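## Task

Find the round red tin sitting on a shelf in one of the storage bays and move only that tin onto the desk. Every other object must stay on its own shelf, table or counter. The robot must not tip over or finish leaning. The tin must rest on the desk by itself, not be held there by the robot, and at the end the gripper must have released it and moved away.

## Robot and tools

Robot: a simulated Hello Robot Stretch 3 with one arm. It has a two-wheeled base (0.33 m long, 0.34 m wide), a lift that slides up a mast, and a telescoping arm that sticks out to the robot's RIGHT side, ending in a wrist (yaw, pitch, roll) and a gripper. The base cannot move sideways, so to bring the gripper forward or back you drive the base. On-the-spot turns pivot about the point between the drive wheels, 0.05 m behind the front edge. With the arm pulled in and the wrist folded, a turn sweeps a 0.28 m radius; an unfolded, level wrist reaches past that.

Frames: the base frame has its origin on the floor between the drive wheels, x forward, y left, z up. hand_pose is reported in it, at the point where closed fingertips meet; with all wrist joints at zero that frame's x is up, y runs back along the arm toward the mast, z toward the robot's rear. The odometry frame is the base frame where the scene began; base_odometry counts wheel turns only, so wheel slip looks like travel. Heading is positive to the left, -3.142 to 3.142.

execute_actions: argument actions is a list holding one action (or empty, which just reports state and images). An action may contain base, joints, or both, plus optional contact_limits. base holds exactly one command: {"translate_m": d}, a relative drive of d metres from the current base position (forward positive, -1 to 1), or {"rotate_rad": d}, a relative turn of d radians (left/counter-clockwise positive, -3.2 to 3.2). joints is a dictionary of absolute targets by name: lift_m 0 to 1.1 (arm height on mast), arm_m 0 to 0.52 (extension), wrist_yaw_rad -1.345 to 4.42 (0 along the arm, positive toward the robot's front, 3.0 folded over the base), wrist_pitch_rad -1.57 to 0.451 (0 level, negative tips fingertips down), wrist_roll_rad -2.911 to 2.911 (0 fingers side by side), gripper_m -0.089 to 0.179 (bigger is wider; actual fingertip gap is about 0.007 m less near closed, 0.025 m less wide open, zero under 0.007), head_pan_rad -3.953 to 1.73 (0 ahead, positive left, -1.57 looks along the arm), head_tilt_rad -1.53 to 0.419 (negative looks down). contact_limits takes only arm_m: an effort percentage (1 to 100) at which the arm motion halts with contact_stop; lower is gentler, too low stops immediately. Optional cameras picks images from head_camera, nav_camera, wrist_camera or all; [] gives none. Bad keys or out-of-range numbers reject the whole call. Joints you omit may still be driving toward an earlier target.

wait: seconds (0 to 10); nothing new is commanded, returns state and images. zoom_image: camera plus region [x0, y0, x1, y1] in that camera's pixels, top-left origin, at most 504 by 504, from the latest full image. finished_scene: scene = the current scene's number; ends it for good after the last command is held.

Result lines: base_status and joint_status tell how each commanded motion ended: done, off_target (stopped short, may still push), contact_stop, time_out, torque_fault. After the last three the old target is dropped. on_its_own lists what the call did not command; its "held at" is a target, not a position. lidar_m is 12 ranges in metres from the base origin, one per 30-degree sector, starting straight ahead and going counter-clockwise (4th left, 7th behind, 10th right); "-" means nothing seen. It scans 0.17 m above the floor (table legs, not tops), misses clear objects and thin legs, and the robot's own body hides parts of sectors 5, 6, 9, 10 when the lift is low. wrist_depth_mm and head_depth_mm are 7x7 grids of median depth in mm (head image is sideways). motor_effort gives percent of maximum, positive toward higher joint values, with the peak of the last action in brackets; readings are biased and noisy. Positive wheel effort pushes forward. base_tilt in degrees (forward, right positive) has a fixed bias of up to about 4 degrees. turned_by_wheels and turned_by_imu give turning since the last result.

Cameras: head_camera and nav_camera move with head pan/tilt; wrist_camera rides on the gripper. Calibration lines give intrinsics K and T_world_to_cam mapping the base frame to each camera; small errors apply, larger for the wrist camera.

Speed: the base is fast only when stowed (lift_m under 0.30, arm_m under 0.03, wrist_yaw_rad over 2.54); otherwise it crawls at 0.10 m/s and 0.63 rad/s.

Gripping: command gripper_m smaller than the object's width to grasp; to let go, open at least 0.02 beyond where the fingers met the object. Neither the reading nor done confirms a grasp. Over-squeezing triggers a stall guard and the object may slip; send a different value to re-grip.

Cautions: the arm and lift halt and go slack when pushing firmly on something; a slack lift may sink under load or be pushed up when closing on a surface. Base, wrist and head never stop on contact. Hard wrist pushing can switch a wrist servo off for 10 s (torque_fault). Fold or unfold the wrist only with lift_m 0.32 to 0.95, wrist_pitch_rad -0.4, roll near 0; once folded the lift may go to 0.25. With yaw below -0.4 keep pitch at -0.5 or lower. Pushing on something solid with the gripper above about 0.45 m, repeated pushes, or driving while hooked on something can tip the robot; backing into furniture is riskiest. If tipping, reverse the last move in small steps, pull the gripper free, and lower lift_m to about 0.2. Avoid drops, slams and hard hits; loose objects may occasionally get nudged by something external.

Each tool is called after "Emit:" in YAML: its name, and indented under it one key for each argument.

## Session

Emit:
execute_actions:
  actions:
    - {"joints":{"head_tilt_rad":-0.5}}

Scene clock: 0.87 s.
base_odometry: x=+0.000 y=+0.000 heading=+0.000 (m, m, rad; odometry frame)
turned_by_wheels: +0.000 (rad since the last result)
turned_by_imu: +0.000 (rad since the last result)
base_tilt: forward=+0.1 right=+0.0 (deg)
lidar_m: 0.97 0.99 1.00 1.23 2.10 1.18 2.09 3.40 1.31 0.86 0.76 0.78
head_depth_mm: 715 769 828 903 994 1096 1170 / 781 846 922 1015 1127 1265 1226 / 856 933 1028 1143 1292 1412 1234 / 981 1081 1203 1342 1527 1482 1235 / 979 1063 1162 1278 1422 1485 1238 / 908 983 1062 1166 1284 1396 1240 / 845 908 980 1065 1163 1287 1250
base_status: not commanded
joint_positions: lift_m=+0.461 arm_m=-0.001 wrist_yaw_rad=+2.833 wrist_pitch_rad=-0.377 wrist_roll_rad=-0.017 gripper_m=+0.037 head_pan_rad=-0.010 head_tilt_rad=-0.493
joint_status: all done
motor_effort: left_wheel=+0(0) right_wheel=+0(0) lift_m=+41(41) arm_m=+0(0) wrist_yaw_rad=+0(0) wrist_pitch_rad=+6(6) wrist_roll_rad=+1(1) gripper_m=+1(0) head_pan_rad=+0(0) head_tilt_rad=-3(29) (%)
hand_pose: x=+0.0483 y=+0.0744 z=+0.4833 quat_wxyz=(+0.238, +0.701, +0.027, +0.672) (m; base frame)
wrist_depth_mm: - - - - 951 813 723 / - - - - - 873 766 / - - - - - 934 814 / - - - - - - 849 / 840 843 931 909 948 980 893 / 688 - 738 748 777 759 800 / 608 599 621 642 639 654 672
pictures: head_camera (sideways: a quarter turn clockwise sets it upright), nav_camera (sideways: a quarter turn counterclockwise sets it upright), wrist_camera
camera_calibration (this result's frames):
head_camera: T_world_to_cam=[[-0.518856, 0.0584551, -0.85286, 1.13608], [0.0766489, 0.996822, 0.0216912, -0.0305333], [0.851418, -0.0541162, -0.521688, 0.634403], [0, 0, 0, 1]] pos_world=[0.0516601, -0.00164185, 1.30054]
nav_camera: T_world_to_cam=[[0.509145, 0.0218595, 0.860403, -1.08462], [0.0217329, -0.999685, 0.0125377, 0.0355002], [0.860406, 0.0123156, -0.50946, 0.612847], [0, 0, 0, 1]] pos_world=[0.0241625, 0.0516508, 1.24499]
wrist_camera: T_world_to_cam=[[0.947535, -0.311176, 0.0731246, -0.0656734], [-0.107342, -0.525232, -0.844161, 0.480426], [0.30109, 0.792023, -0.531078, 0.353761], [0, 0, 0, 1]] pos_world=[0.00728392, -0.0482875, 0.598234]
Images, in order (width x height): head_camera 896x504, nav_camera 672x504, wrist_camera 644x364.

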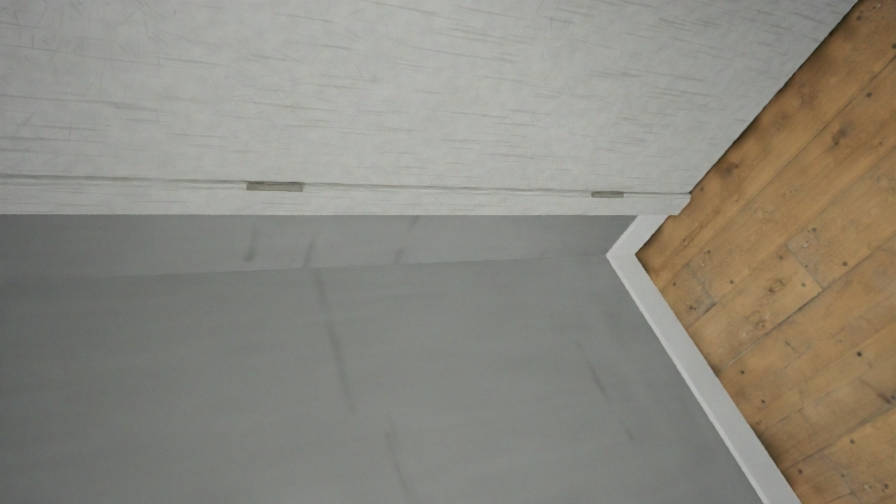

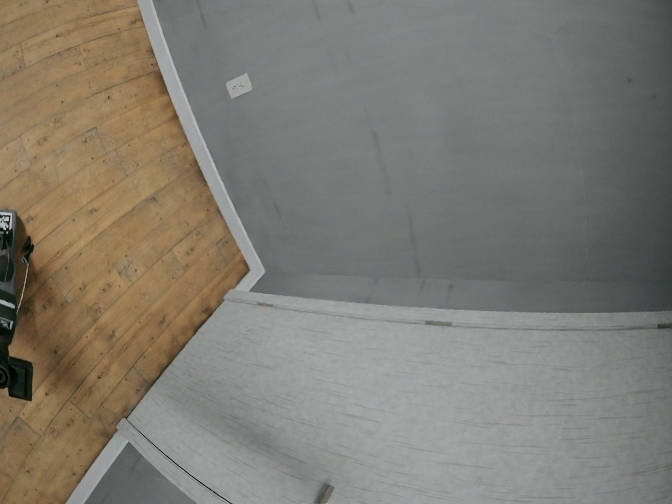

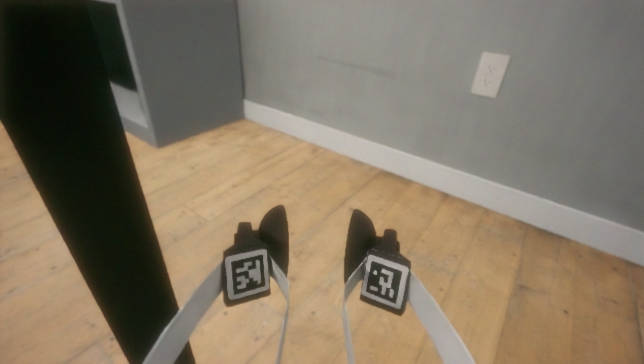

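Emit:
execute_actions:
  actions:
    - {"joints":{"head_pan_rad":2.4,"head_tilt_rad":-0.3}}
  cameras: []

Emit:
execute_actions:
  actions:
    - {"joints":{"head_pan_rad":1.7,"head_tilt_rad":-0.3}}
  cameras: ["nav_camera","head_camera"]

Emit:
execute_actions:
  actions:
    - {"joints":{"head_pan_rad":-3.0}}
  cameras: ["nav_camera","head_camera"]

action 0: "joints": head_pan_rad = 2.4 is out of range -3.953 to 1.73

Scene clock: 7.77 s.
base_odometry: x=+0.000 y=+0.000 heading=+0.000 (m, m, rad; odometry frame)
turned_by_wheels: +0.000 (rad since the last result)
turned_by_imu: +0.001 (rad since the last result)
base_tilt: forward=+0.0 right=+0.0 (deg)
lidar_m: 0.97 1.00 1.01 1.23 2.10 1.18 2.09 3.40 1.30 0.86 0.76 0.78
head_depth_mm: 1042 1093 1151 1217 1288 1368 1353 / 1163 1227 1303 1386 1479 1573 1382 / 1186 1255 1347 1448 1563 1653 1389 / 1106 1171 1244 1329 1437 1547 1402 / 1041 1103 1187 1286 1481 1651 1402 / 1757 1850 1921 2058 2168 1800 1407 / 1686 1789 1964 2737 - - -
base_status: not commanded
joint_positions: lift_m=+0.461 arm_m=-0.001 wrist_yaw_rad=+2.833 wrist_pitch_rad=-0.377 wrist_roll_rad=-0.017 gripper_m=+0.037 head_pan_rad=+1.693 head_tilt_rad=-0.310
joint_status: all done
motor_effort: left_wheel=+0(0) right_wheel=+0(0) lift_m=+41(41) arm_m=+0(0) wrist_yaw_rad=+0(0) wrist_pitch_rad=+6(6) wrist_roll_rad=+1(1) gripper_m=+0(1) head_pan_rad=+4(50) head_tilt_rad=+5(22) (%)
hand_pose: x=+0.0483 y=+0.0744 z=+0.4833 quat_wxyz=(+0.238, +0.701, +0.027, +0.672) (m; base frame)
wrist_depth_mm: - - - - 953 835 733 / - - - - - 867 767 / - - - - - 952 797 / - - - - - 989 842 / 834 852 896 910 966 947 886 / 711 - 712 725 771 773 790 / 596 597 622 629 637 663 655
pictures: head_camera (sideways: a quarter turn clockwise sets it upright), nav_camera (sideways: a quarter turn counterclockwise sets it upright)
camera_calibration (this result's frames):
head_camera: T_world_to_cam=[[-0.00943702, -0.358965, -0.933303, 1.23791], [-0.9976, -0.0606429, 0.0334115, -0.0392455], [-0.0685918, 0.931379, -0.357531, 0.426407], [0, 0, 0, 1]] pos_world=[0.00177888, 0.0448416, 1.30911]
nav_camera: T_world_to_cam=[[-0.0687468, 0.337546, 0.938795, -1.18337], [0.988411, 0.150705, 0.0181936, 0.0222363], [-0.13534, 0.929167, -0.343995, 0.403606], [0, 0, 0, 1]] pos_world=[-0.0487075, 0.0210745, 1.24938]
Images, in order (width x height): head_camera 896x504, nav_camera 672x504.

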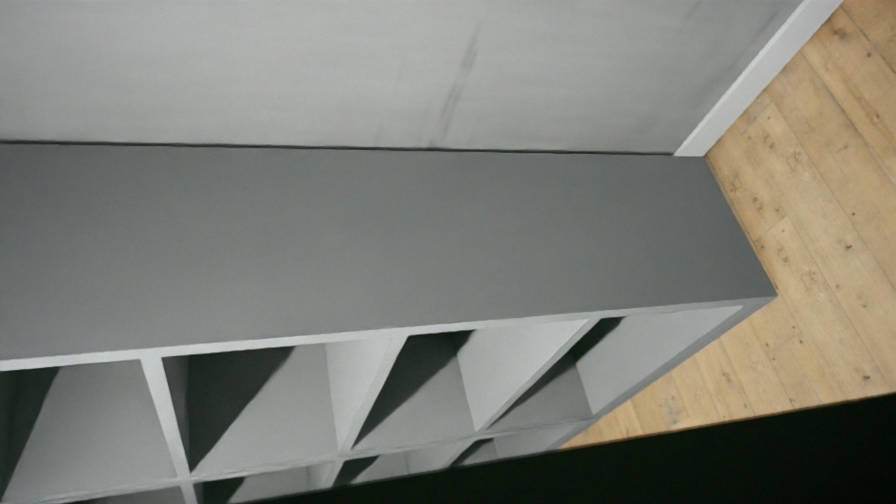

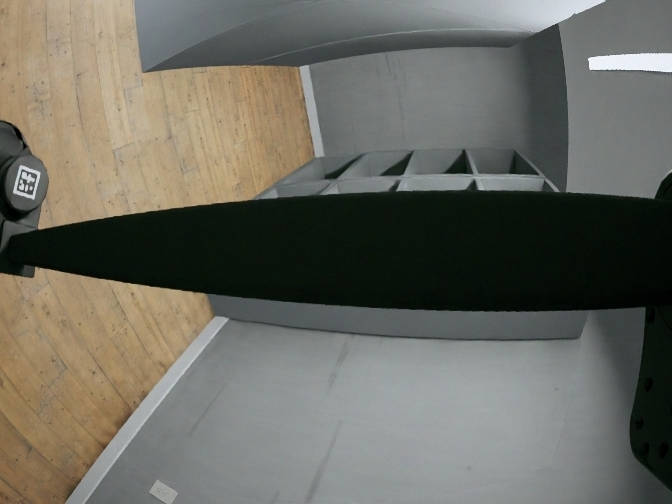

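Scene clock: 10.30 s.
base_odometry: x=+0.000 y=+0.000 heading=+0.000 (m, m, rad; odometry frame)
turned_by_wheels: +0.000 (rad since the last result)
turned_by_imu: +0.000 (rad since the last result)
base_tilt: forward=+0.1 right=+0.0 (deg)
lidar_m: 0.98 0.99 1.01 1.23 2.10 1.18 2.08 3.40 1.30 0.86 0.76 0.78
head_depth_mm: 2147 2281 2443 2681 2235 1620 1372 / 1985 2122 2279 2456 2350 1742 1387 / 1854 1966 2094 2263 2312 1758 1396 / 1807 1924 2099 2276 2297 1773 1398 / 3412 3642 3879 3767 2431 1788 1409 / 3324 3520 3673 3782 2407 1793 1418 / 3176 3258 3460 3269 2461 1800 1416
base_status: not commanded
joint_positions: lift_m=+0.461 arm_m=-0.001 wrist_yaw_rad=+2.833 wrist_pitch_rad=-0.377 wrist_roll_rad=-0.017 gripper_m=+0.037 head_pan_rad=-2.993 head_tilt_rad=-0.310
joint_status: all done
motor_effort: left_wheel=+0(0) right_wheel=+0(0) lift_m=+41(41) arm_m=+0(0) wrist_yaw_rad=+0(0) wrist_pitch_rad=+6(6) wrist_roll_rad=+1(1) gripper_m=+1(0) head_pan_rad=-5(52) head_tilt_rad=+5(5) (%)
hand_pose: x=+0.0483 y=+0.0744 z=+0.4833 quat_wxyz=(+0.238, +0.701, +0.027, +0.672) (m; base frame)
wrist_depth_mm: - - - - 950 810 725 / - - - - - 875 773 / - - - - - 941 819 / - - - - - - 854 / 831 881 888 917 944 968 925 / 699 - 718 758 751 748 802 / 602 578 620 633 654 664 666
pictures: head_camera (sideways: a quarter turn clockwise sets it upright), nav_camera (sideways: a quarter turn counterclockwise sets it upright)
camera_calibration (this result's frames):
head_camera: T_world_to_cam=[[0.359085, 0.000207888, -0.933305, 1.23567], [0.0874177, -0.995611, 0.0334118, -0.0458645], [-0.929202, -0.093585, -0.357527, 0.431651], [0, 0, 0, 1]] pos_world=[-0.0386093, -0.00552407, 1.30911]
nav_camera: T_world_to_cam=[[-0.335574, -0.0777882, 0.938797, -1.18175], [-0.177201, 0.984007, 0.0181938, 0.0293464], [-0.925197, -0.16025, -0.343991, 0.408418], [0, 0, 0, 1]] pos_world=[-0.013495, -0.0553539, 1.24938]
Images, in order (width x height): head_camera 896x504, nav_camera 672x504.

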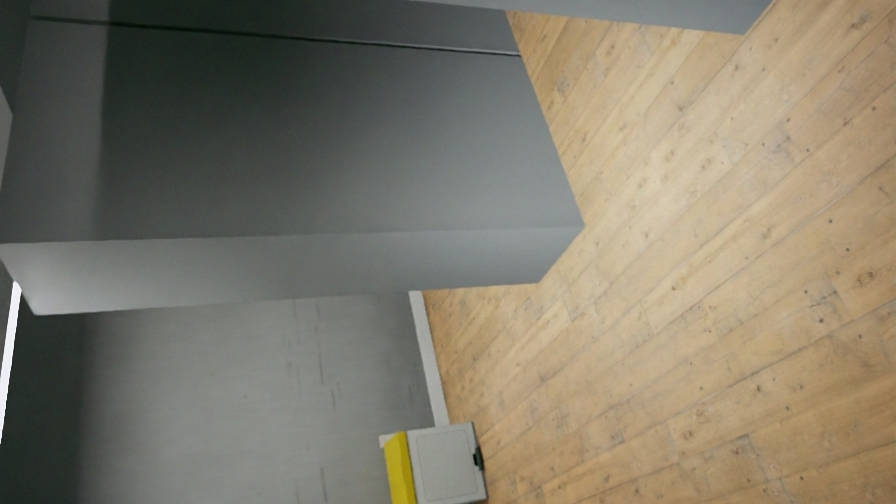

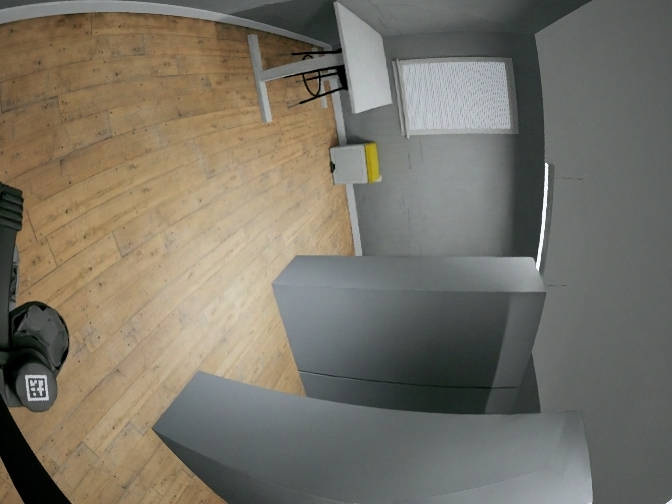

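Emit:
execute_actions:
  actions:
    - {"base":{"rotate_rad":-2.75},"joints":{"head_pan_rad":-1.0,"lift_m":0.28}}
  cameras: ["nav_camera"]

Emit:
execute_actions:
  actions:
    - {"base":{"translate_m":1.0}}
  cameras: ["nav_camera","head_camera"]

Scene clock: 21.87 s.
base_odometry: x=+0.000 y=+0.000 heading=-2.750 (m, m, rad; odometry frame)
turned_by_wheels: -2.750 (rad since the last result)
turned_by_imu: -2.699 (rad since the last result)
base_tilt: forward=+0.0 right=-0.1 (deg)
lidar_m: 2.25 1.57 0.91 0.76 0.77 0.90 1.00 0.99 1.15 1.23 1.18 1.29
head_depth_mm: 2400 2538 2702 2893 2357 1738 1381 / 2476 2594 2770 2937 2354 1751 1389 / 1949 2043 2194 2367 2184 1755 1399 / 1215 1265 1319 1379 1442 1518 1400 / 988 1045 1121 1212 1318 1446 1405 / 1011 1083 1167 1264 1369 1508 1416 / 1039 1118 1203 1320 2222 1740 1421
base_status: done
joint_positions: lift_m=+0.280 arm_m=-0.001 wrist_yaw_rad=+2.833 wrist_pitch_rad=-0.378 wrist_roll_rad=-0.017 gripper_m=+0.037 head_pan_rad=-1.007 head_tilt_rad=-0.309
joint_status: all done
motor_effort: left_wheel=+4(18) right_wheel=-3(8) lift_m=+37(37) arm_m=-1(1) wrist_yaw_rad=-1(0) wrist_pitch_rad=+6(6) wrist_roll_rad=+1(1) gripper_m=+1(2) head_pan_rad=+4(50) head_tilt_rad=+5(5) (%)
hand_pose: x=+0.0483 y=+0.0743 z=+0.3019 quat_wxyz=(+0.238, +0.701, +0.027, +0.672) (m; base frame)
wrist_depth_mm: - 662 765 921 - - - / - 723 854 968 - - - / - 778 933 - - - - / - 740 771 766 816 847 879 / 579 611 613 618 661 645 672 / 487 - - 513 535 545 552 / 443 - - 436 445 461 467
pictures: nav_camera (sideways: a quarter turn counterclockwise sets it upright)
camera_calibration (this result's frames):
nav_camera: T_world_to_cam=[[0.206311, -0.275311, 0.938957, -1.18526], [-0.828918, -0.559073, 0.0182074, 0.0333041], [0.519933, -0.782075, -0.343553, 0.399034], [0, 0, 0, 1]] pos_world=[0.0646679, 0.00437848, 1.24939]
Images, in order (width x height): nav_camera 672x504.

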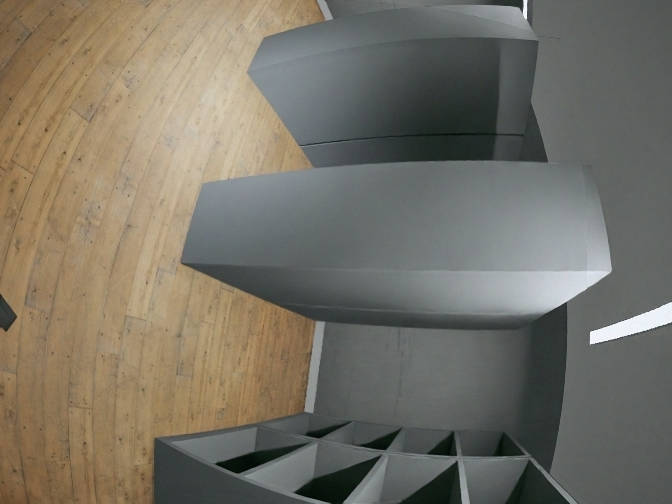

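Scene clock: 26.87 s.
base_odometry: x=-0.924 y=-0.382 heading=-2.750 (m, m, rad; odometry frame)
turned_by_wheels: +0.000 (rad since the last result)
turned_by_imu: +0.007 (rad since the last result)
base_tilt: forward=+0.0 right=+0.0 (deg)
lidar_m: 2.42 1.31 1.20 1.04 1.04 1.22 1.96 1.73 0.99 0.87 1.56 1.17
head_depth_mm: 2167 2300 2470 2578 1873 1633 1339 / 2259 2409 2540 2702 2359 1750 1386 / 2317 2455 2619 2816 2363 1767 1399 / 2353 2451 2624 2807 2399 1772 1402 / 1822 1863 1920 1991 2045 1786 1405 / 1438 1474 1509 1543 1589 1607 1415 / 1188 1213 1238 1265 1290 1318 1357
base_status: done
joint_positions: lift_m=+0.280 arm_m=-0.001 wrist_yaw_rad=+2.833 wrist_pitch_rad=-0.378 wrist_roll_rad=-0.017 gripper_m=+0.037 head_pan_rad=-1.007 head_tilt_rad=-0.309
joint_status: not commanded
motor_effort: left_wheel=+3(17) right_wheel=-3(6) lift_m=+37(36) arm_m=-1(1) wrist_yaw_rad=+0(0) wrist_pitch_rad=+6(6) wrist_roll_rad=+1(1) gripper_m=+0(0) head_pan_rad=+3(3) head_tilt_rad=+5(5) (%)
hand_pose: x=+0.0483 y=+0.0743 z=+0.3019 quat_wxyz=(+0.238, +0.701, +0.027, +0.672) (m; base frame)
wrist_depth_mm: - 860 - - - - - / - 973 - - - - - / - 984 - - - - - / - 758 775 799 829 831 857 / 578 610 619 633 657 642 662 / 480 - - 516 530 537 551 / 437 - - 447 449 454 461
pictures: head_camera (sideways: a quarter turn clockwise sets it upright), nav_camera (sideways: a quarter turn counterclockwise sets it upright)
camera_calibration (this result's frames):
head_camera: T_world_to_cam=[[-0.144793, 0.328097, -0.933481, 1.23897], [0.875741, 0.481621, 0.0334422, -0.0507129], [0.460557, -0.812646, -0.357063, 0.422569], [0, 0, 0, 1]] pos_world=[0.029188, -0.038679, 1.30914]
nav_camera: T_world_to_cam=[[0.206295, -0.275286, 0.938967, -1.18528], [-0.828919, -0.559073, 0.0182084, 0.0333029], [0.519938, -0.782084, -0.343524, 0.398995], [0, 0, 0, 1]] pos_world=[0.0646688, 0.00437706, 1.24939]
Images, in order (width x height): head_camera 896x504, nav_camera 672x504.

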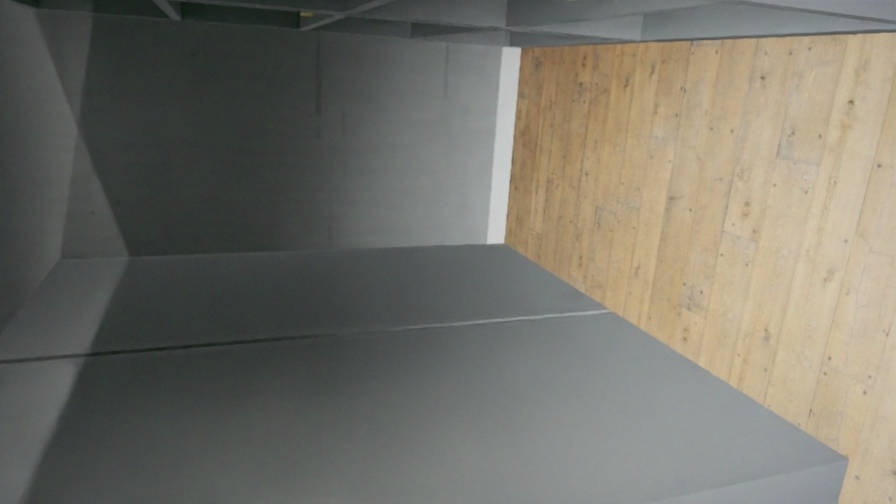

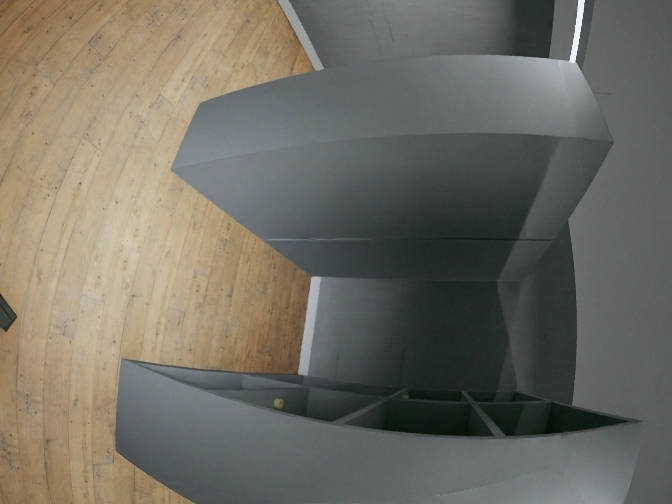

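Emit:
execute_actions:
  actions:
    - {"base":{"rotate_rad":0.4},"joints":{"head_pan_rad":-1.8}}
  cameras: []

Emit:
execute_actions:
  actions:
    - {"base":{"translate_m":0.45}}
  cameras: ["nav_camera","head_camera"]

Scene clock: 37.80 s.
base_odometry: x=-0.924 y=-0.382 heading=-2.350 (m, m, rad; odometry frame)
turned_by_wheels: +0.400 (rad since the last result)
turned_by_imu: +0.393 (rad since the last result)
base_tilt: forward=+0.0 right=+0.0 (deg)
lidar_m: 1.52 1.30 1.05 1.04 1.14 1.73 1.96 1.73 0.87 1.75 1.17 1.46
head_depth_mm: 734 783 841 904 983 1068 1176 / 727 775 830 893 963 1052 1156 / 717 764 819 881 950 1037 1136 / 1444 1555 1625 1803 1955 1711 1401 / 2271 2433 2597 2765 2440 1775 1403 / 2273 2412 2583 2759 2440 1792 1420 / 2241 2372 2523 2690 2465 1812 1423
base_status: done
joint_positions: lift_m=+0.280 arm_m=-0.001 wrist_yaw_rad=+2.833 wrist_pitch_rad=-0.378 wrist_roll_rad=-0.017 gripper_m=+0.037 head_pan_rad=-1.793 head_tilt_rad=-0.309
joint_status: all done
motor_effort: left_wheel=-4(13) right_wheel=+3(9) lift_m=+36(36) arm_m=-1(1) wrist_yaw_rad=+0(0) wrist_pitch_rad=+6(6) wrist_roll_rad=+1(1) gripper_m=+0(0) head_pan_rad=-4(45) head_tilt_rad=+5(5) (%)
hand_pose: x=+0.0483 y=+0.0743 z=+0.3019 quat_wxyz=(+0.238, +0.701, +0.027, +0.672) (m; base frame)
wrist_depth_mm: - 936 962 - - - - / - - - - - - - / - 987 - - - - - / - 740 770 793 805 824 865 / 582 602 617 628 669 644 672 / 483 - - 520 534 541 544 / 439 - - 447 443 460 458
pictures: none
No camera images: the call's "cameras" was empty. Leave "cameras" out to get every camera's image.

Scene clock: 41.03 s.
base_odometry: x=-1.240 y=-0.702 heading=-2.350 (m, m, rad; odometry frame)
turned_by_wheels: +0.000 (rad since the last result)
turned_by_imu: +0.003 (rad since the last result)
base_tilt: forward=+0.1 right=+0.0 (deg)
lidar_m: 1.47 0.88 0.98 0.97 1.07 1.64 2.34 1.16 1.09 1.00 1.02 1.99
head_depth_mm: 1578 1679 1746 1893 1547 1623 1351 / 1588 1699 1780 1887 2037 1740 1386 / 2377 2527 2668 2856 2382 1759 1396 / 2362 2512 2685 2837 2396 1771 1400 / 2340 2527 2658 2831 2425 1791 1411 / 2297 2421 2556 2325 2097 1728 1416 / 1579 1489 1396 1320 1242 1185 1182
base_status: done
joint_positions: lift_m=+0.280 arm_m=-0.001 wrist_yaw_rad=+2.833 wrist_pitch_rad=-0.378 wrist_roll_rad=-0.017 gripper_m=+0.037 head_pan_rad=-1.793 head_tilt_rad=-0.309
joint_status: not commanded
motor_effort: left_wheel=-4(10) right_wheel=+3(9) lift_m=+36(37) arm_m=+0(0) wrist_yaw_rad=+0(0) wrist_pitch_rad=+6(6) wrist_roll_rad=+1(1) gripper_m=+1(1) head_pan_rad=-5(5) head_tilt_rad=+5(5) (%)
hand_pose: x=+0.0483 y=+0.0743 z=+0.3019 quat_wxyz=(+0.238, +0.701, +0.027, +0.672) (m; base frame)
wrist_depth_mm: - 847 920 958 978 - - / - 956 - - - - 712 / - 994 - - - - 753 / - 749 782 788 807 828 787 / 577 623 615 622 651 654 645 / 483 - - 514 532 532 559 / 444 - - 451 446 455 459
pictures: head_camera (sideways: a quarter turn clockwise sets it upright), nav_camera (sideways: a quarter turn counterclockwise sets it upright)
camera_calibration (this result's frames):
head_camera: T_world_to_cam=[[0.129874, 0.334031, -0.933572, 1.23741], [0.959543, -0.279569, 0.0334578, -0.0512444], [-0.249821, -0.900147, -0.356825, 0.426593], [0, 0, 0, 1]] pos_world=[-0.00496467, -0.0436637, 1.30915]
nav_camera: T_world_to_cam=[[-0.0490478, -0.340251, 0.939055, -1.18383], [-0.981279, 0.191727, 0.0182158, 0.0342225], [-0.18624, -0.920582, -0.343285, 0.402992], [0, 0, 0, 1]] pos_world=[0.0505708, -0.0383737, 1.2494]
Images, in order (width x height): head_camera 896x504, nav_camera 672x504.

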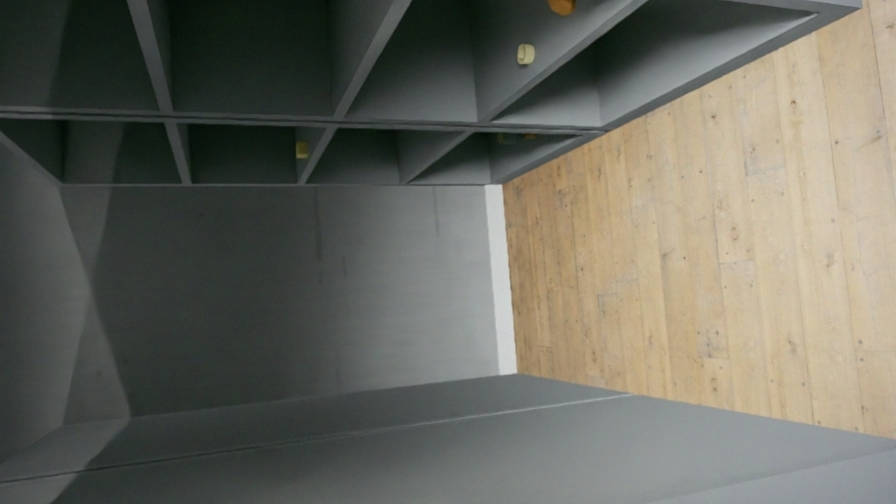

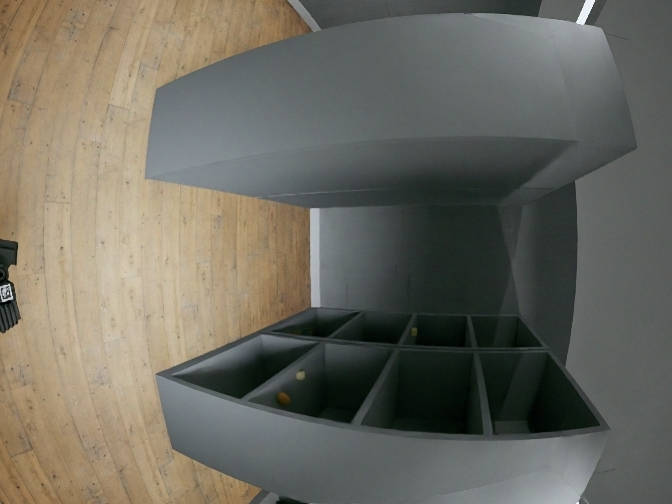

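Emit:
execute_actions:
  actions:
    - {"base":{"translate_m":0.3}}
  cameras: []

Emit:
execute_actions:
  actions:
    - {"base":{"rotate_rad":-1.52},"joints":{"head_pan_rad":-1.0,"head_tilt_rad":-0.45}}
  cameras: []

Emit:
execute_actions:
  actions:
    - {"base":{"translate_m":0.8}}
  cameras: ["nav_camera","head_camera"]

Scene clock: 51.13 s.
base_odometry: x=-1.451 y=-0.915 heading=-2.350 (m, m, rad; odometry frame)
turned_by_wheels: +0.000 (rad since the last result)
turned_by_imu: +0.003 (rad since the last result)
base_tilt: forward=+0.0 right=+0.0 (deg)
lidar_m: 0.90 0.63 0.93 0.93 1.02 1.58 2.44 1.30 2.05 0.98 1.07 1.70
head_depth_mm: 2181 2541 1933 2021 2115 1744 1384 / 2428 2600 2755 2954 2371 1743 1392 / 2422 2590 2744 2980 2381 1759 1396 / 2398 2521 2737 2913 2393 1770 1400 / 2363 2474 2603 1569 1090 1168 1259 / 798 841 899 964 1039 1128 1231 / 784 834 890 950 1027 1105 1208
base_status: done
joint_positions: lift_m=+0.280 arm_m=-0.001 wrist_yaw_rad=+2.833 wrist_pitch_rad=-0.378 wrist_roll_rad=-0.017 gripper_m=+0.037 head_pan_rad=-1.793 head_tilt_rad=-0.309
joint_status: not commanded
motor_effort: left_wheel=-4(11) right_wheel=+3(10) lift_m=+37(37) arm_m=+0(1) wrist_yaw_rad=-1(0) wrist_pitch_rad=+6(6) wrist_roll_rad=+1(1) gripper_m=+1(1) head_pan_rad=-3(4) head_tilt_rad=+5(4) (%)
hand_pose: x=+0.0483 y=+0.0743 z=+0.3019 quat_wxyz=(+0.238, +0.701, +0.027, +0.672) (m; base frame)
wrist_depth_mm: - 829 848 920 975 574 - / - 886 951 967 - 605 - / - 948 948 - - 648 - / - 770 784 787 796 759 876 / 573 597 616 620 638 622 685 / 484 - - 513 531 515 534 / 441 - - 443 447 460 442
pictures: none
No camera images: the call's "cameras" was empty. Leave "cameras" out to get every camera's image.

Scene clock: 53.30 s.
base_odometry: x=-1.451 y=-0.915 heading=+2.413 (m, m, rad; odometry frame)
turned_by_wheels: -1.520 (rad since the last result)
turned_by_imu: -1.491 (rad since the last result)
base_tilt: forward=+0.0 right=+0.0 (deg)
lidar_m: 0.98 1.10 1.70 0.90 0.65 0.93 0.93 1.04 1.71 2.44 1.30 2.05
head_depth_mm: 2358 2263 2444 2543 1941 1528 1259 / 2505 2719 2932 2673 1960 1540 1265 / 1350 1475 2879 2461 1904 1541 1262 / 1191 1286 1394 1537 1709 1547 1275 / 1087 1200 1310 1560 1816 1559 1277 / 1726 1911 2119 1979 1969 1575 1286 / 1694 1818 1947 2079 2022 1572 1285
base_status: done
joint_positions: lift_m=+0.280 arm_m=-0.001 wrist_yaw_rad=+2.833 wrist_pitch_rad=-0.378 wrist_roll_rad=-0.017 gripper_m=+0.037 head_pan_rad=-1.007 head_tilt_rad=-0.445
joint_status: all done
motor_effort: left_wheel=+4(16) right_wheel=-3(9) lift_m=+37(36) arm_m=-1(1) wrist_yaw_rad=-1(0) wrist_pitch_rad=+6(6) wrist_roll_rad=+1(1) gripper_m=+1(1) head_pan_rad=+3(47) head_tilt_rad=-2(18) (%)
hand_pose: x=+0.0483 y=+0.0742 z=+0.3019 quat_wxyz=(+0.238, +0.701, +0.027, +0.672) (m; base frame)
wrist_depth_mm: - - - - - - - / - - - - - - - / - 990 - - - - - / - 749 777 776 816 855 841 / 556 589 610 637 636 638 668 / 486 - - 513 532 542 550 / 445 - - 444 445 454 462
pictures: none
No camera images: the call's "cameras" was empty. Leave "cameras" out to get every camera's image.

Scene clock: 57.73 s.
base_odometry: x=-2.048 y=-0.383 heading=+2.413 (m, m, rad; odometry frame)
turned_by_wheels: +0.000 (rad since the last result)
turned_by_imu: +0.006 (rad since the last result)
base_tilt: forward=+0.0 right=+0.0 (deg)
lidar_m: 0.19 0.22 0.36 1.47 1.24 1.26 1.71 1.93 2.88 1.05 1.49 0.19
head_depth_mm: 1284 1394 1278 1546 1643 1446 1255 / 1392 1507 1453 1613 1778 1479 1265 / 1429 1576 1700 1622 1858 1545 1263 / 1283 1406 1512 1635 1813 1548 1273 / 1267 1752 2098 1983 1952 1552 1281 / 1914 2094 2254 2367 2040 1613 - / 1823 1971 2140 - - - -
base_status: done
joint_positions: lift_m=+0.280 arm_m=-0.001 wrist_yaw_rad=+2.833 wrist_pitch_rad=-0.378 wrist_roll_rad=-0.017 gripper_m=+0.037 head_pan_rad=-1.007 head_tilt_rad=-0.445
joint_status: not commanded
motor_effort: left_wheel=+4(17) right_wheel=-3(6) lift_m=+37(36) arm_m=-1(1) wrist_yaw_rad=+0(1) wrist_pitch_rad=+6(6) wrist_roll_rad=+1(1) gripper_m=+1(0) head_pan_rad=+3(3) head_tilt_rad=-2(2) (%)
hand_pose: x=+0.0483 y=+0.0742 z=+0.3019 quat_wxyz=(+0.238, +0.701, +0.027, +0.672) (m; base frame)
wrist_depth_mm: - - - - - 264 183 / - - - - - 262 182 / - - - - 994 261 181 / - 766 769 787 471 262 182 / 565 615 624 621 416 261 182 / 479 - - 509 376 259 181 / 445 - - 445 438 262 182
pictures: head_camera (sideways: a quarter turn clockwise sets it upright), nav_camera (sideways: a quarter turn counterclockwise sets it upright)
camera_calibration (this result's frames):
head_camera: T_world_to_cam=[[-0.210328, 0.431862, -0.877073, 1.16577], [0.877944, 0.478116, 0.0248819, -0.0395766], [0.430088, -0.764788, -0.479712, 0.582357], [0, 0, 0, 1]] pos_world=[0.029477, -0.0391518, 1.30282]
nav_camera: T_world_to_cam=[[0.272294, -0.379779, 0.884095, -1.11408], [-0.827853, -0.560768, 0.0140842, 0.0386684], [0.490423, -0.735736, -0.467095, 0.55998], [0, 0, 0, 1]] pos_world=[0.0607417, 0.0105778, 1.24597]
Images, in order (width x height): head_camera 896x504, nav_camera 672x504.

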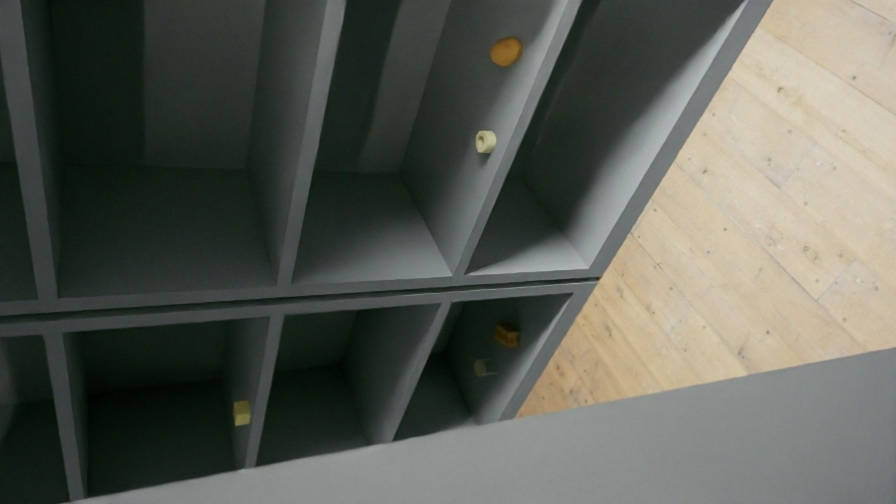

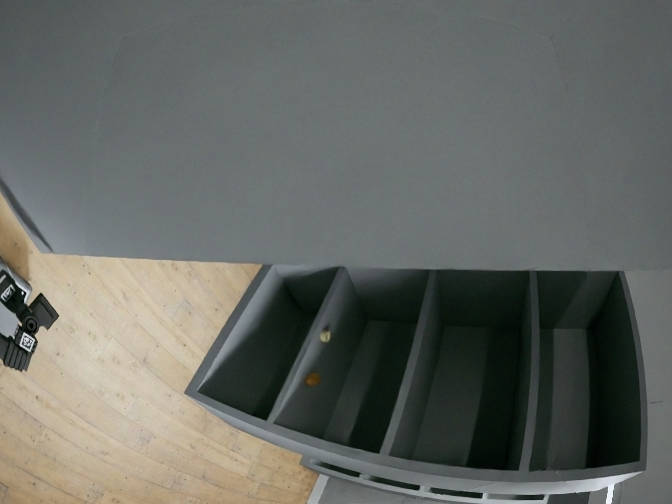

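Emit:
execute_actions:
  actions:
    - {"base":{"translate_m":-0.45},"joints":{"head_pan_rad":0.2}}
  cameras: ["nav_camera"]

Emit:
execute_actions:
  actions:
    - {"base":{"rotate_rad":1.5},"joints":{"head_pan_rad":-1.5}}
  cameras: []

Emit:
execute_actions:
  actions:
    - {"base":{"translate_m":1.0},"joints":{"head_pan_rad":-1.9}}
  cameras: ["nav_camera","head_camera"]

Scene clock: 70.30 s.
base_odometry: x=-1.712 y=-0.682 heading=+2.413 (m, m, rad; odometry frame)
turned_by_wheels: +0.000 (rad since the last result)
turned_by_imu: -0.002 (rad since the last result)
base_tilt: forward=+0.0 right=+0.0 (deg)
lidar_m: 0.63 0.71 1.58 1.59 1.00 0.87 1.27 1.43 2.31 1.39 1.14 1.78
head_depth_mm: 476 516 561 617 688 824 1221 / 493 535 585 643 716 808 926 / 511 556 610 674 754 856 992 / 531 580 637 709 796 914 1066 / 552 604 668 746 846 983 1182 / 574 632 717 2500 1930 1562 1281 / 2440 2638 2829 2730 2008 1577 1283
base_status: done
joint_positions: lift_m=+0.280 arm_m=-0.001 wrist_yaw_rad=+2.833 wrist_pitch_rad=-0.378 wrist_roll_rad=-0.017 gripper_m=+0.037 head_pan_rad=+0.193 head_tilt_rad=-0.445
joint_status: all done
motor_effort: left_wheel=+4(10) right_wheel=-3(11) lift_m=+37(37) arm_m=-1(1) wrist_yaw_rad=+0(0) wrist_pitch_rad=+6(6) wrist_roll_rad=+1(1) gripper_m=+1(0) head_pan_rad=+4(50) head_tilt_rad=-2(3) (%)
hand_pose: x=+0.0483 y=+0.0742 z=+0.3018 quat_wxyz=(+0.238, +0.701, +0.027, +0.672) (m; base frame)
wrist_depth_mm: - - - - - - - / - - - - - - - / - - 994 - - - - / - 756 757 785 786 818 795 / 586 599 627 631 645 638 610 / 485 - - 512 540 537 553 / 435 - - 445 443 457 471
pictures: nav_camera (sideways: a quarter turn counterclockwise sets it upright)
camera_calibration (this result's frames):
nav_camera: T_world_to_cam=[[0.453066, 0.116232, 0.883867, -1.11488], [0.222633, -0.974801, 0.0140688, 0.0322804], [0.86323, 0.190404, -0.467526, 0.558267], [0, 0, 0, 1]] pos_world=[0.016017, 0.0547554, 1.24596]
Images, in order (width x height): nav_camera 672x504.

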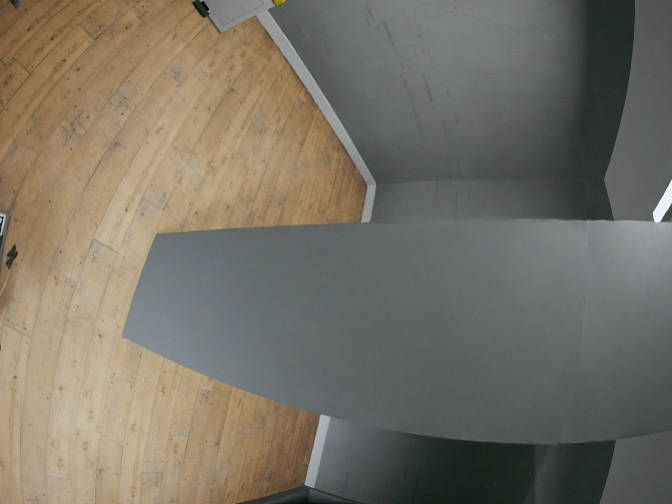

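Scene clock: 72.40 s.
base_odometry: x=-1.712 y=-0.682 heading=-2.370 (m, m, rad; odometry frame)
turned_by_wheels: +1.500 (rad since the last result)
turned_by_imu: +1.472 (rad since the last result)
base_tilt: forward=+0.0 right=-0.1 (deg)
lidar_m: 1.59 0.99 0.87 1.27 1.38 2.10 2.40 1.13 1.78 0.63 0.69 1.59
head_depth_mm: 1987 2156 2349 2511 1951 1530 1257 / 489 541 605 2308 1810 1487 1261 / 498 544 596 658 739 842 975 / 508 554 608 674 759 864 1006 / 517 564 622 690 779 894 1043 / 526 575 635 710 800 921 1114 / 536 586 650 725 860 1529 1281
base_status: done
joint_positions: lift_m=+0.280 arm_m=-0.001 wrist_yaw_rad=+2.833 wrist_pitch_rad=-0.378 wrist_roll_rad=-0.017 gripper_m=+0.037 head_pan_rad=-1.493 head_tilt_rad=-0.445
joint_status: all done
motor_effort: left_wheel=-3(13) right_wheel=+3(14) lift_m=+37(37) arm_m=-1(1) wrist_yaw_rad=-1(0) wrist_pitch_rad=+6(6) wrist_roll_rad=+1(1) gripper_m=+0(1) head_pan_rad=-4(52) head_tilt_rad=-2(2) (%)
hand_pose: x=+0.0483 y=+0.0742 z=+0.3018 quat_wxyz=(+0.238, +0.701, +0.027, +0.672) (m; base frame)
wrist_depth_mm: - - - - - - - / - - - - - - - / - 982 - - - - - / - 753 759 774 781 855 861 / 576 605 622 620 668 650 673 / 483 - - 518 533 547 541 / 445 - - 439 444 453 462
pictures: none
No camera images: the call's "cameras" was empty. Leave "cameras" out to get every camera's image.

Scene clock: 77.40 s.
base_odometry: x=-2.429 y=-1.380 heading=-2.370 (m, m, rad; odometry frame)
turned_by_wheels: +0.000 (rad since the last result)
turned_by_imu: +0.007 (rad since the last result)
base_tilt: forward=+0.0 right=-0.1 (deg)
lidar_m: 0.93 0.91 1.14 0.48 0.48 1.90 2.08 0.96 0.95 2.55 0.72 0.61
head_depth_mm: 1486 1605 1259 1578 1199 1249 1256 / 1449 1584 1732 1693 1779 1488 1263 / 1494 1619 1766 1952 1922 1551 1268 / 2190 2387 2622 2721 1977 1557 1272 / 2189 2362 2583 2737 1996 1561 1274 / 2137 2320 2550 2658 2012 1559 1279 / 2102 2269 2478 2648 1998 1574 1283
base_status: done
joint_positions: lift_m=+0.280 arm_m=-0.001 wrist_yaw_rad=+2.833 wrist_pitch_rad=-0.378 wrist_roll_rad=-0.017 gripper_m=+0.037 head_pan_rad=-1.893 head_tilt_rad=-0.445
joint_status: all done
motor_effort: left_wheel=-4(11) right_wheel=+3(9) lift_m=+36(37) arm_m=-1(1) wrist_yaw_rad=-1(0) wrist_pitch_rad=+6(6) wrist_roll_rad=+1(1) gripper_m=+1(0) head_pan_rad=-4(34) head_tilt_rad=-2(2) (%)
hand_pose: x=+0.0483 y=+0.0742 z=+0.3018 quat_wxyz=(+0.238, +0.701, +0.027, +0.672) (m; base frame)
wrist_depth_mm: - - - - - - 957 / - - - - - - 970 / - 999 - - - - 941 / - 726 744 778 822 812 866 / 575 588 629 632 647 649 665 / 484 - - 509 522 556 551 / 445 - - 440 441 457 459
pictures: head_camera (sideways: a quarter turn clockwise sets it upright), nav_camera (sideways: a quarter turn counterclockwise sets it upright)
camera_calibration (this result's frames):
head_camera: T_world_to_cam=[[0.201582, 0.436482, -0.87684, 1.16296], [0.925646, -0.377573, 0.02485, -0.0398261], [-0.320225, -0.816653, -0.48014, 0.587491], [0, 0, 0, 1]] pos_world=[-0.00943723, -0.0428716, 1.30279]
nav_camera: T_world_to_cam=[[-0.122048, -0.451535, 0.883867, -1.11138], [-0.957984, 0.286478, 0.0140688, 0.0394823], [-0.259561, -0.845013, -0.467527, 0.565118], [0, 0, 0, 1]] pos_world=[0.0488647, -0.0356045, 1.24596]
Images, in order (width x height): head_camera 896x504, nav_camera 672x504.

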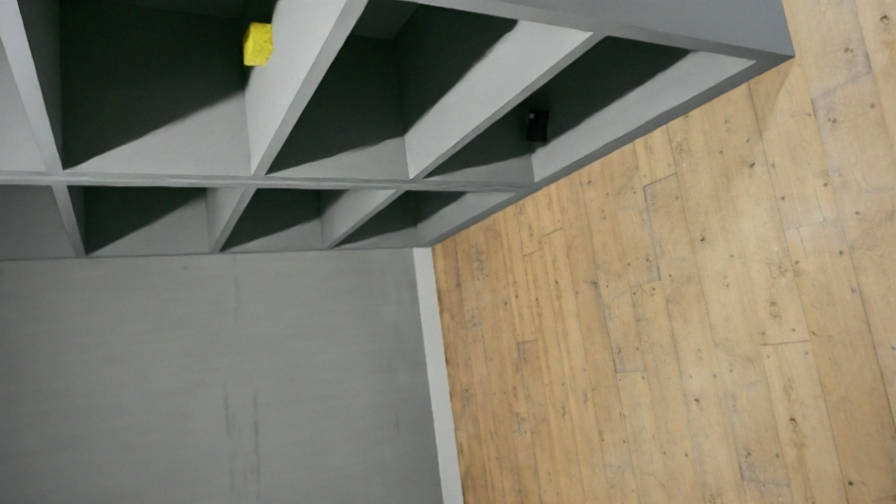

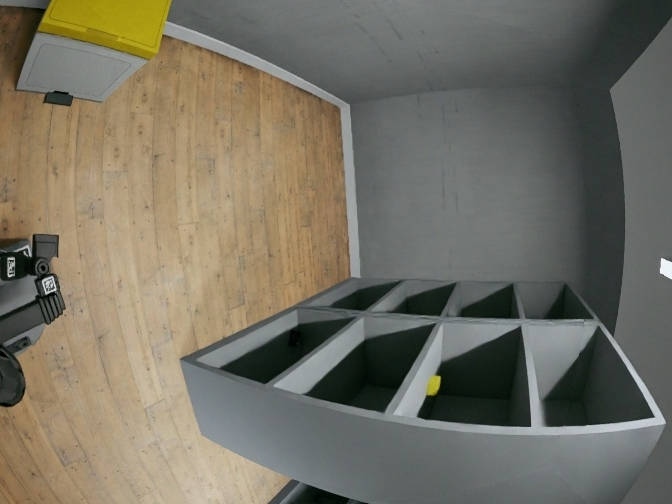

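Emit:
execute_actions:
  actions:
    - {"base":{"rotate_rad":-1.55},"joints":{"head_pan_rad":-1.4,"head_tilt_rad":-0.55}}
  cameras: []

Emit:
execute_actions:
  actions:
    - {"base":{"translate_m":1.0}}
  cameras: ["nav_camera","head_camera"]

Scene clock: 91.17 s.
base_odometry: x=-2.429 y=-1.380 heading=+2.363 (m, m, rad; odometry frame)
turned_by_wheels: -1.550 (rad since the last result)
turned_by_imu: -1.520 (rad since the last result)
base_tilt: forward=+0.0 right=+0.0 (deg)
lidar_m: 2.39 0.71 0.61 1.00 0.91 1.13 0.48 0.77 1.96 2.08 0.96 0.97
head_depth_mm: 2990 3272 3251 2275 1742 1419 1195 / 3049 3366 3246 2286 1760 1424 1193 / 3061 3359 3355 2313 1767 1430 1196 / 3100 3404 2971 2309 1776 1430 1203 / 1832 2046 2496 2337 1786 1433 1209 / 2181 2439 2674 2343 1738 1442 1213 / 2241 2437 2334 1270 1343 1368 1219
base_status: done
joint_positions: lift_m=+0.280 arm_m=-0.001 wrist_yaw_rad=+2.833 wrist_pitch_rad=-0.378 wrist_roll_rad=-0.017 gripper_m=+0.037 head_pan_rad=-1.407 head_tilt_rad=-0.544
joint_status: all done
motor_effort: left_wheel=+4(17) right_wheel=-3(8) lift_m=+37(37) arm_m=-1(1) wrist_yaw_rad=-1(0) wrist_pitch_rad=+6(6) wrist_roll_rad=+1(1) gripper_m=+0(1) head_pan_rad=+3(38) head_tilt_rad=-3(16) (%)
hand_pose: x=+0.0483 y=+0.0742 z=+0.3018 quat_wxyz=(+0.238, +0.701, +0.027, +0.672) (m; base frame)
wrist_depth_mm: - 902 941 624 602 617 - / - 971 - 679 669 686 - / - 992 - 729 742 - - / - 763 762 775 760 830 876 / 585 604 625 636 665 659 672 / 482 - - 508 536 536 542 / 436 - - 449 448 462 466
pictures: none
No camera images: the call's "cameras" was empty. Leave "cameras" out to get every camera's image.

Scene clock: 96.17 s.
base_odometry: x=-3.142 y=-0.678 heading=+2.363 (m, m, rad; odometry frame)
turned_by_wheels: +0.000 (rad since the last result)
turned_by_imu: +0.008 (rad since the last result)
base_tilt: forward=+0.1 right=+0.0 (deg)
lidar_m: 1.66 1.01 0.83 0.82 0.64 0.72 1.47 1.81 0.75 1.18 0.99 1.66
head_depth_mm: 925 1014 784 1242 1036 1267 1168 / 950 1041 844 1264 1041 1342 1196 / 979 1076 853 1309 1079 1344 1203 / 1007 1100 863 1344 1126 1352 1204 / 1039 1138 933 1387 1169 1356 1208 / 1061 1141 942 1276 1290 1375 1214 / 945 987 975 1082 1193 1376 1216
base_status: done
joint_positions: lift_m=+0.280 arm_m=-0.001 wrist_yaw_rad=+2.833 wrist_pitch_rad=-0.378 wrist_roll_rad=-0.017 gripper_m=+0.037 head_pan_rad=-1.407 head_tilt_rad=-0.544
joint_status: not commanded
motor_effort: left_wheel=+4(18) right_wheel=-3(5) lift_m=+36(37) arm_m=-1(1) wrist_yaw_rad=+0(0) wrist_pitch_rad=+6(6) wrist_roll_rad=+1(1) gripper_m=-1(1) head_pan_rad=+4(3) head_tilt_rad=-3(3) (%)
hand_pose: x=+0.0483 y=+0.0742 z=+0.3018 quat_wxyz=(+0.238, +0.701, +0.027, +0.672) (m; base frame)
wrist_depth_mm: - 744 790 814 856 841 873 / - 804 862 886 921 954 994 / - 889 910 937 987 981 - / - 756 775 772 804 848 871 / 581 603 622 619 653 660 681 / 485 - - 508 525 538 549 / 440 - - 448 444 453 460
pictures: head_camera (sideways: a quarter turn clockwise sets it upright), nav_camera (sideways: a quarter turn counterclockwise sets it upright)
camera_calibration (this result's frames):
head_camera: T_world_to_cam=[[-0.0393406, 0.562687, -0.825734, 1.09778], [0.995165, 0.096493, 0.0183412, -0.0317736], [0.0899979, -0.821019, -0.563762, 0.693788], [0, 0, 0, 1]] pos_world=[0.0123681, -0.0450288, 1.29819]
nav_camera: T_world_to_cam=[[0.116816, -0.539572, 0.833796, -1.04754], [-0.980653, -0.195451, 0.0109089, 0.043736], [0.15708, -0.818939, -0.551965, 0.672439], [0, 0, 0, 1]] pos_world=[0.0596318, -0.00598693, 1.24412]
Images, in order (width x height): head_camera 896x504, nav_camera 672x504.

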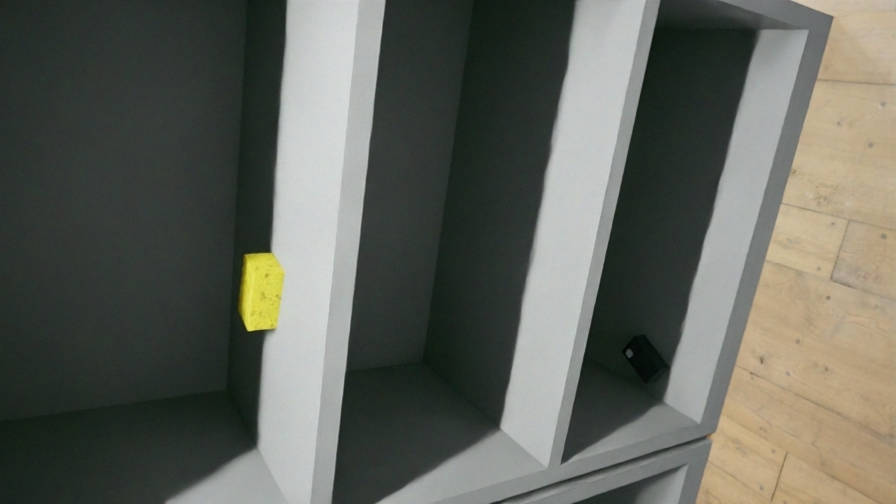

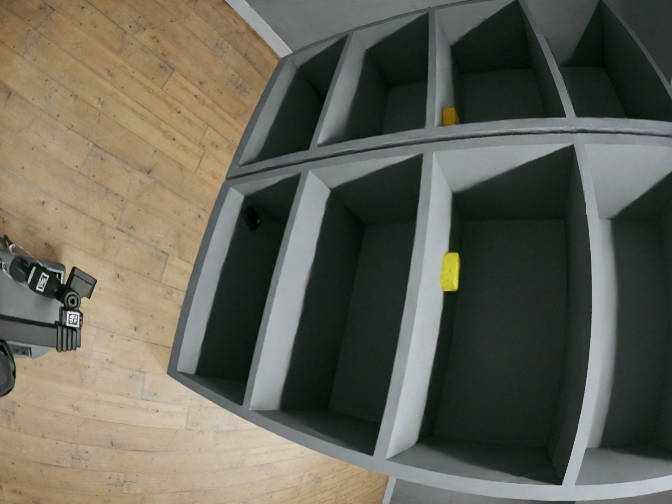

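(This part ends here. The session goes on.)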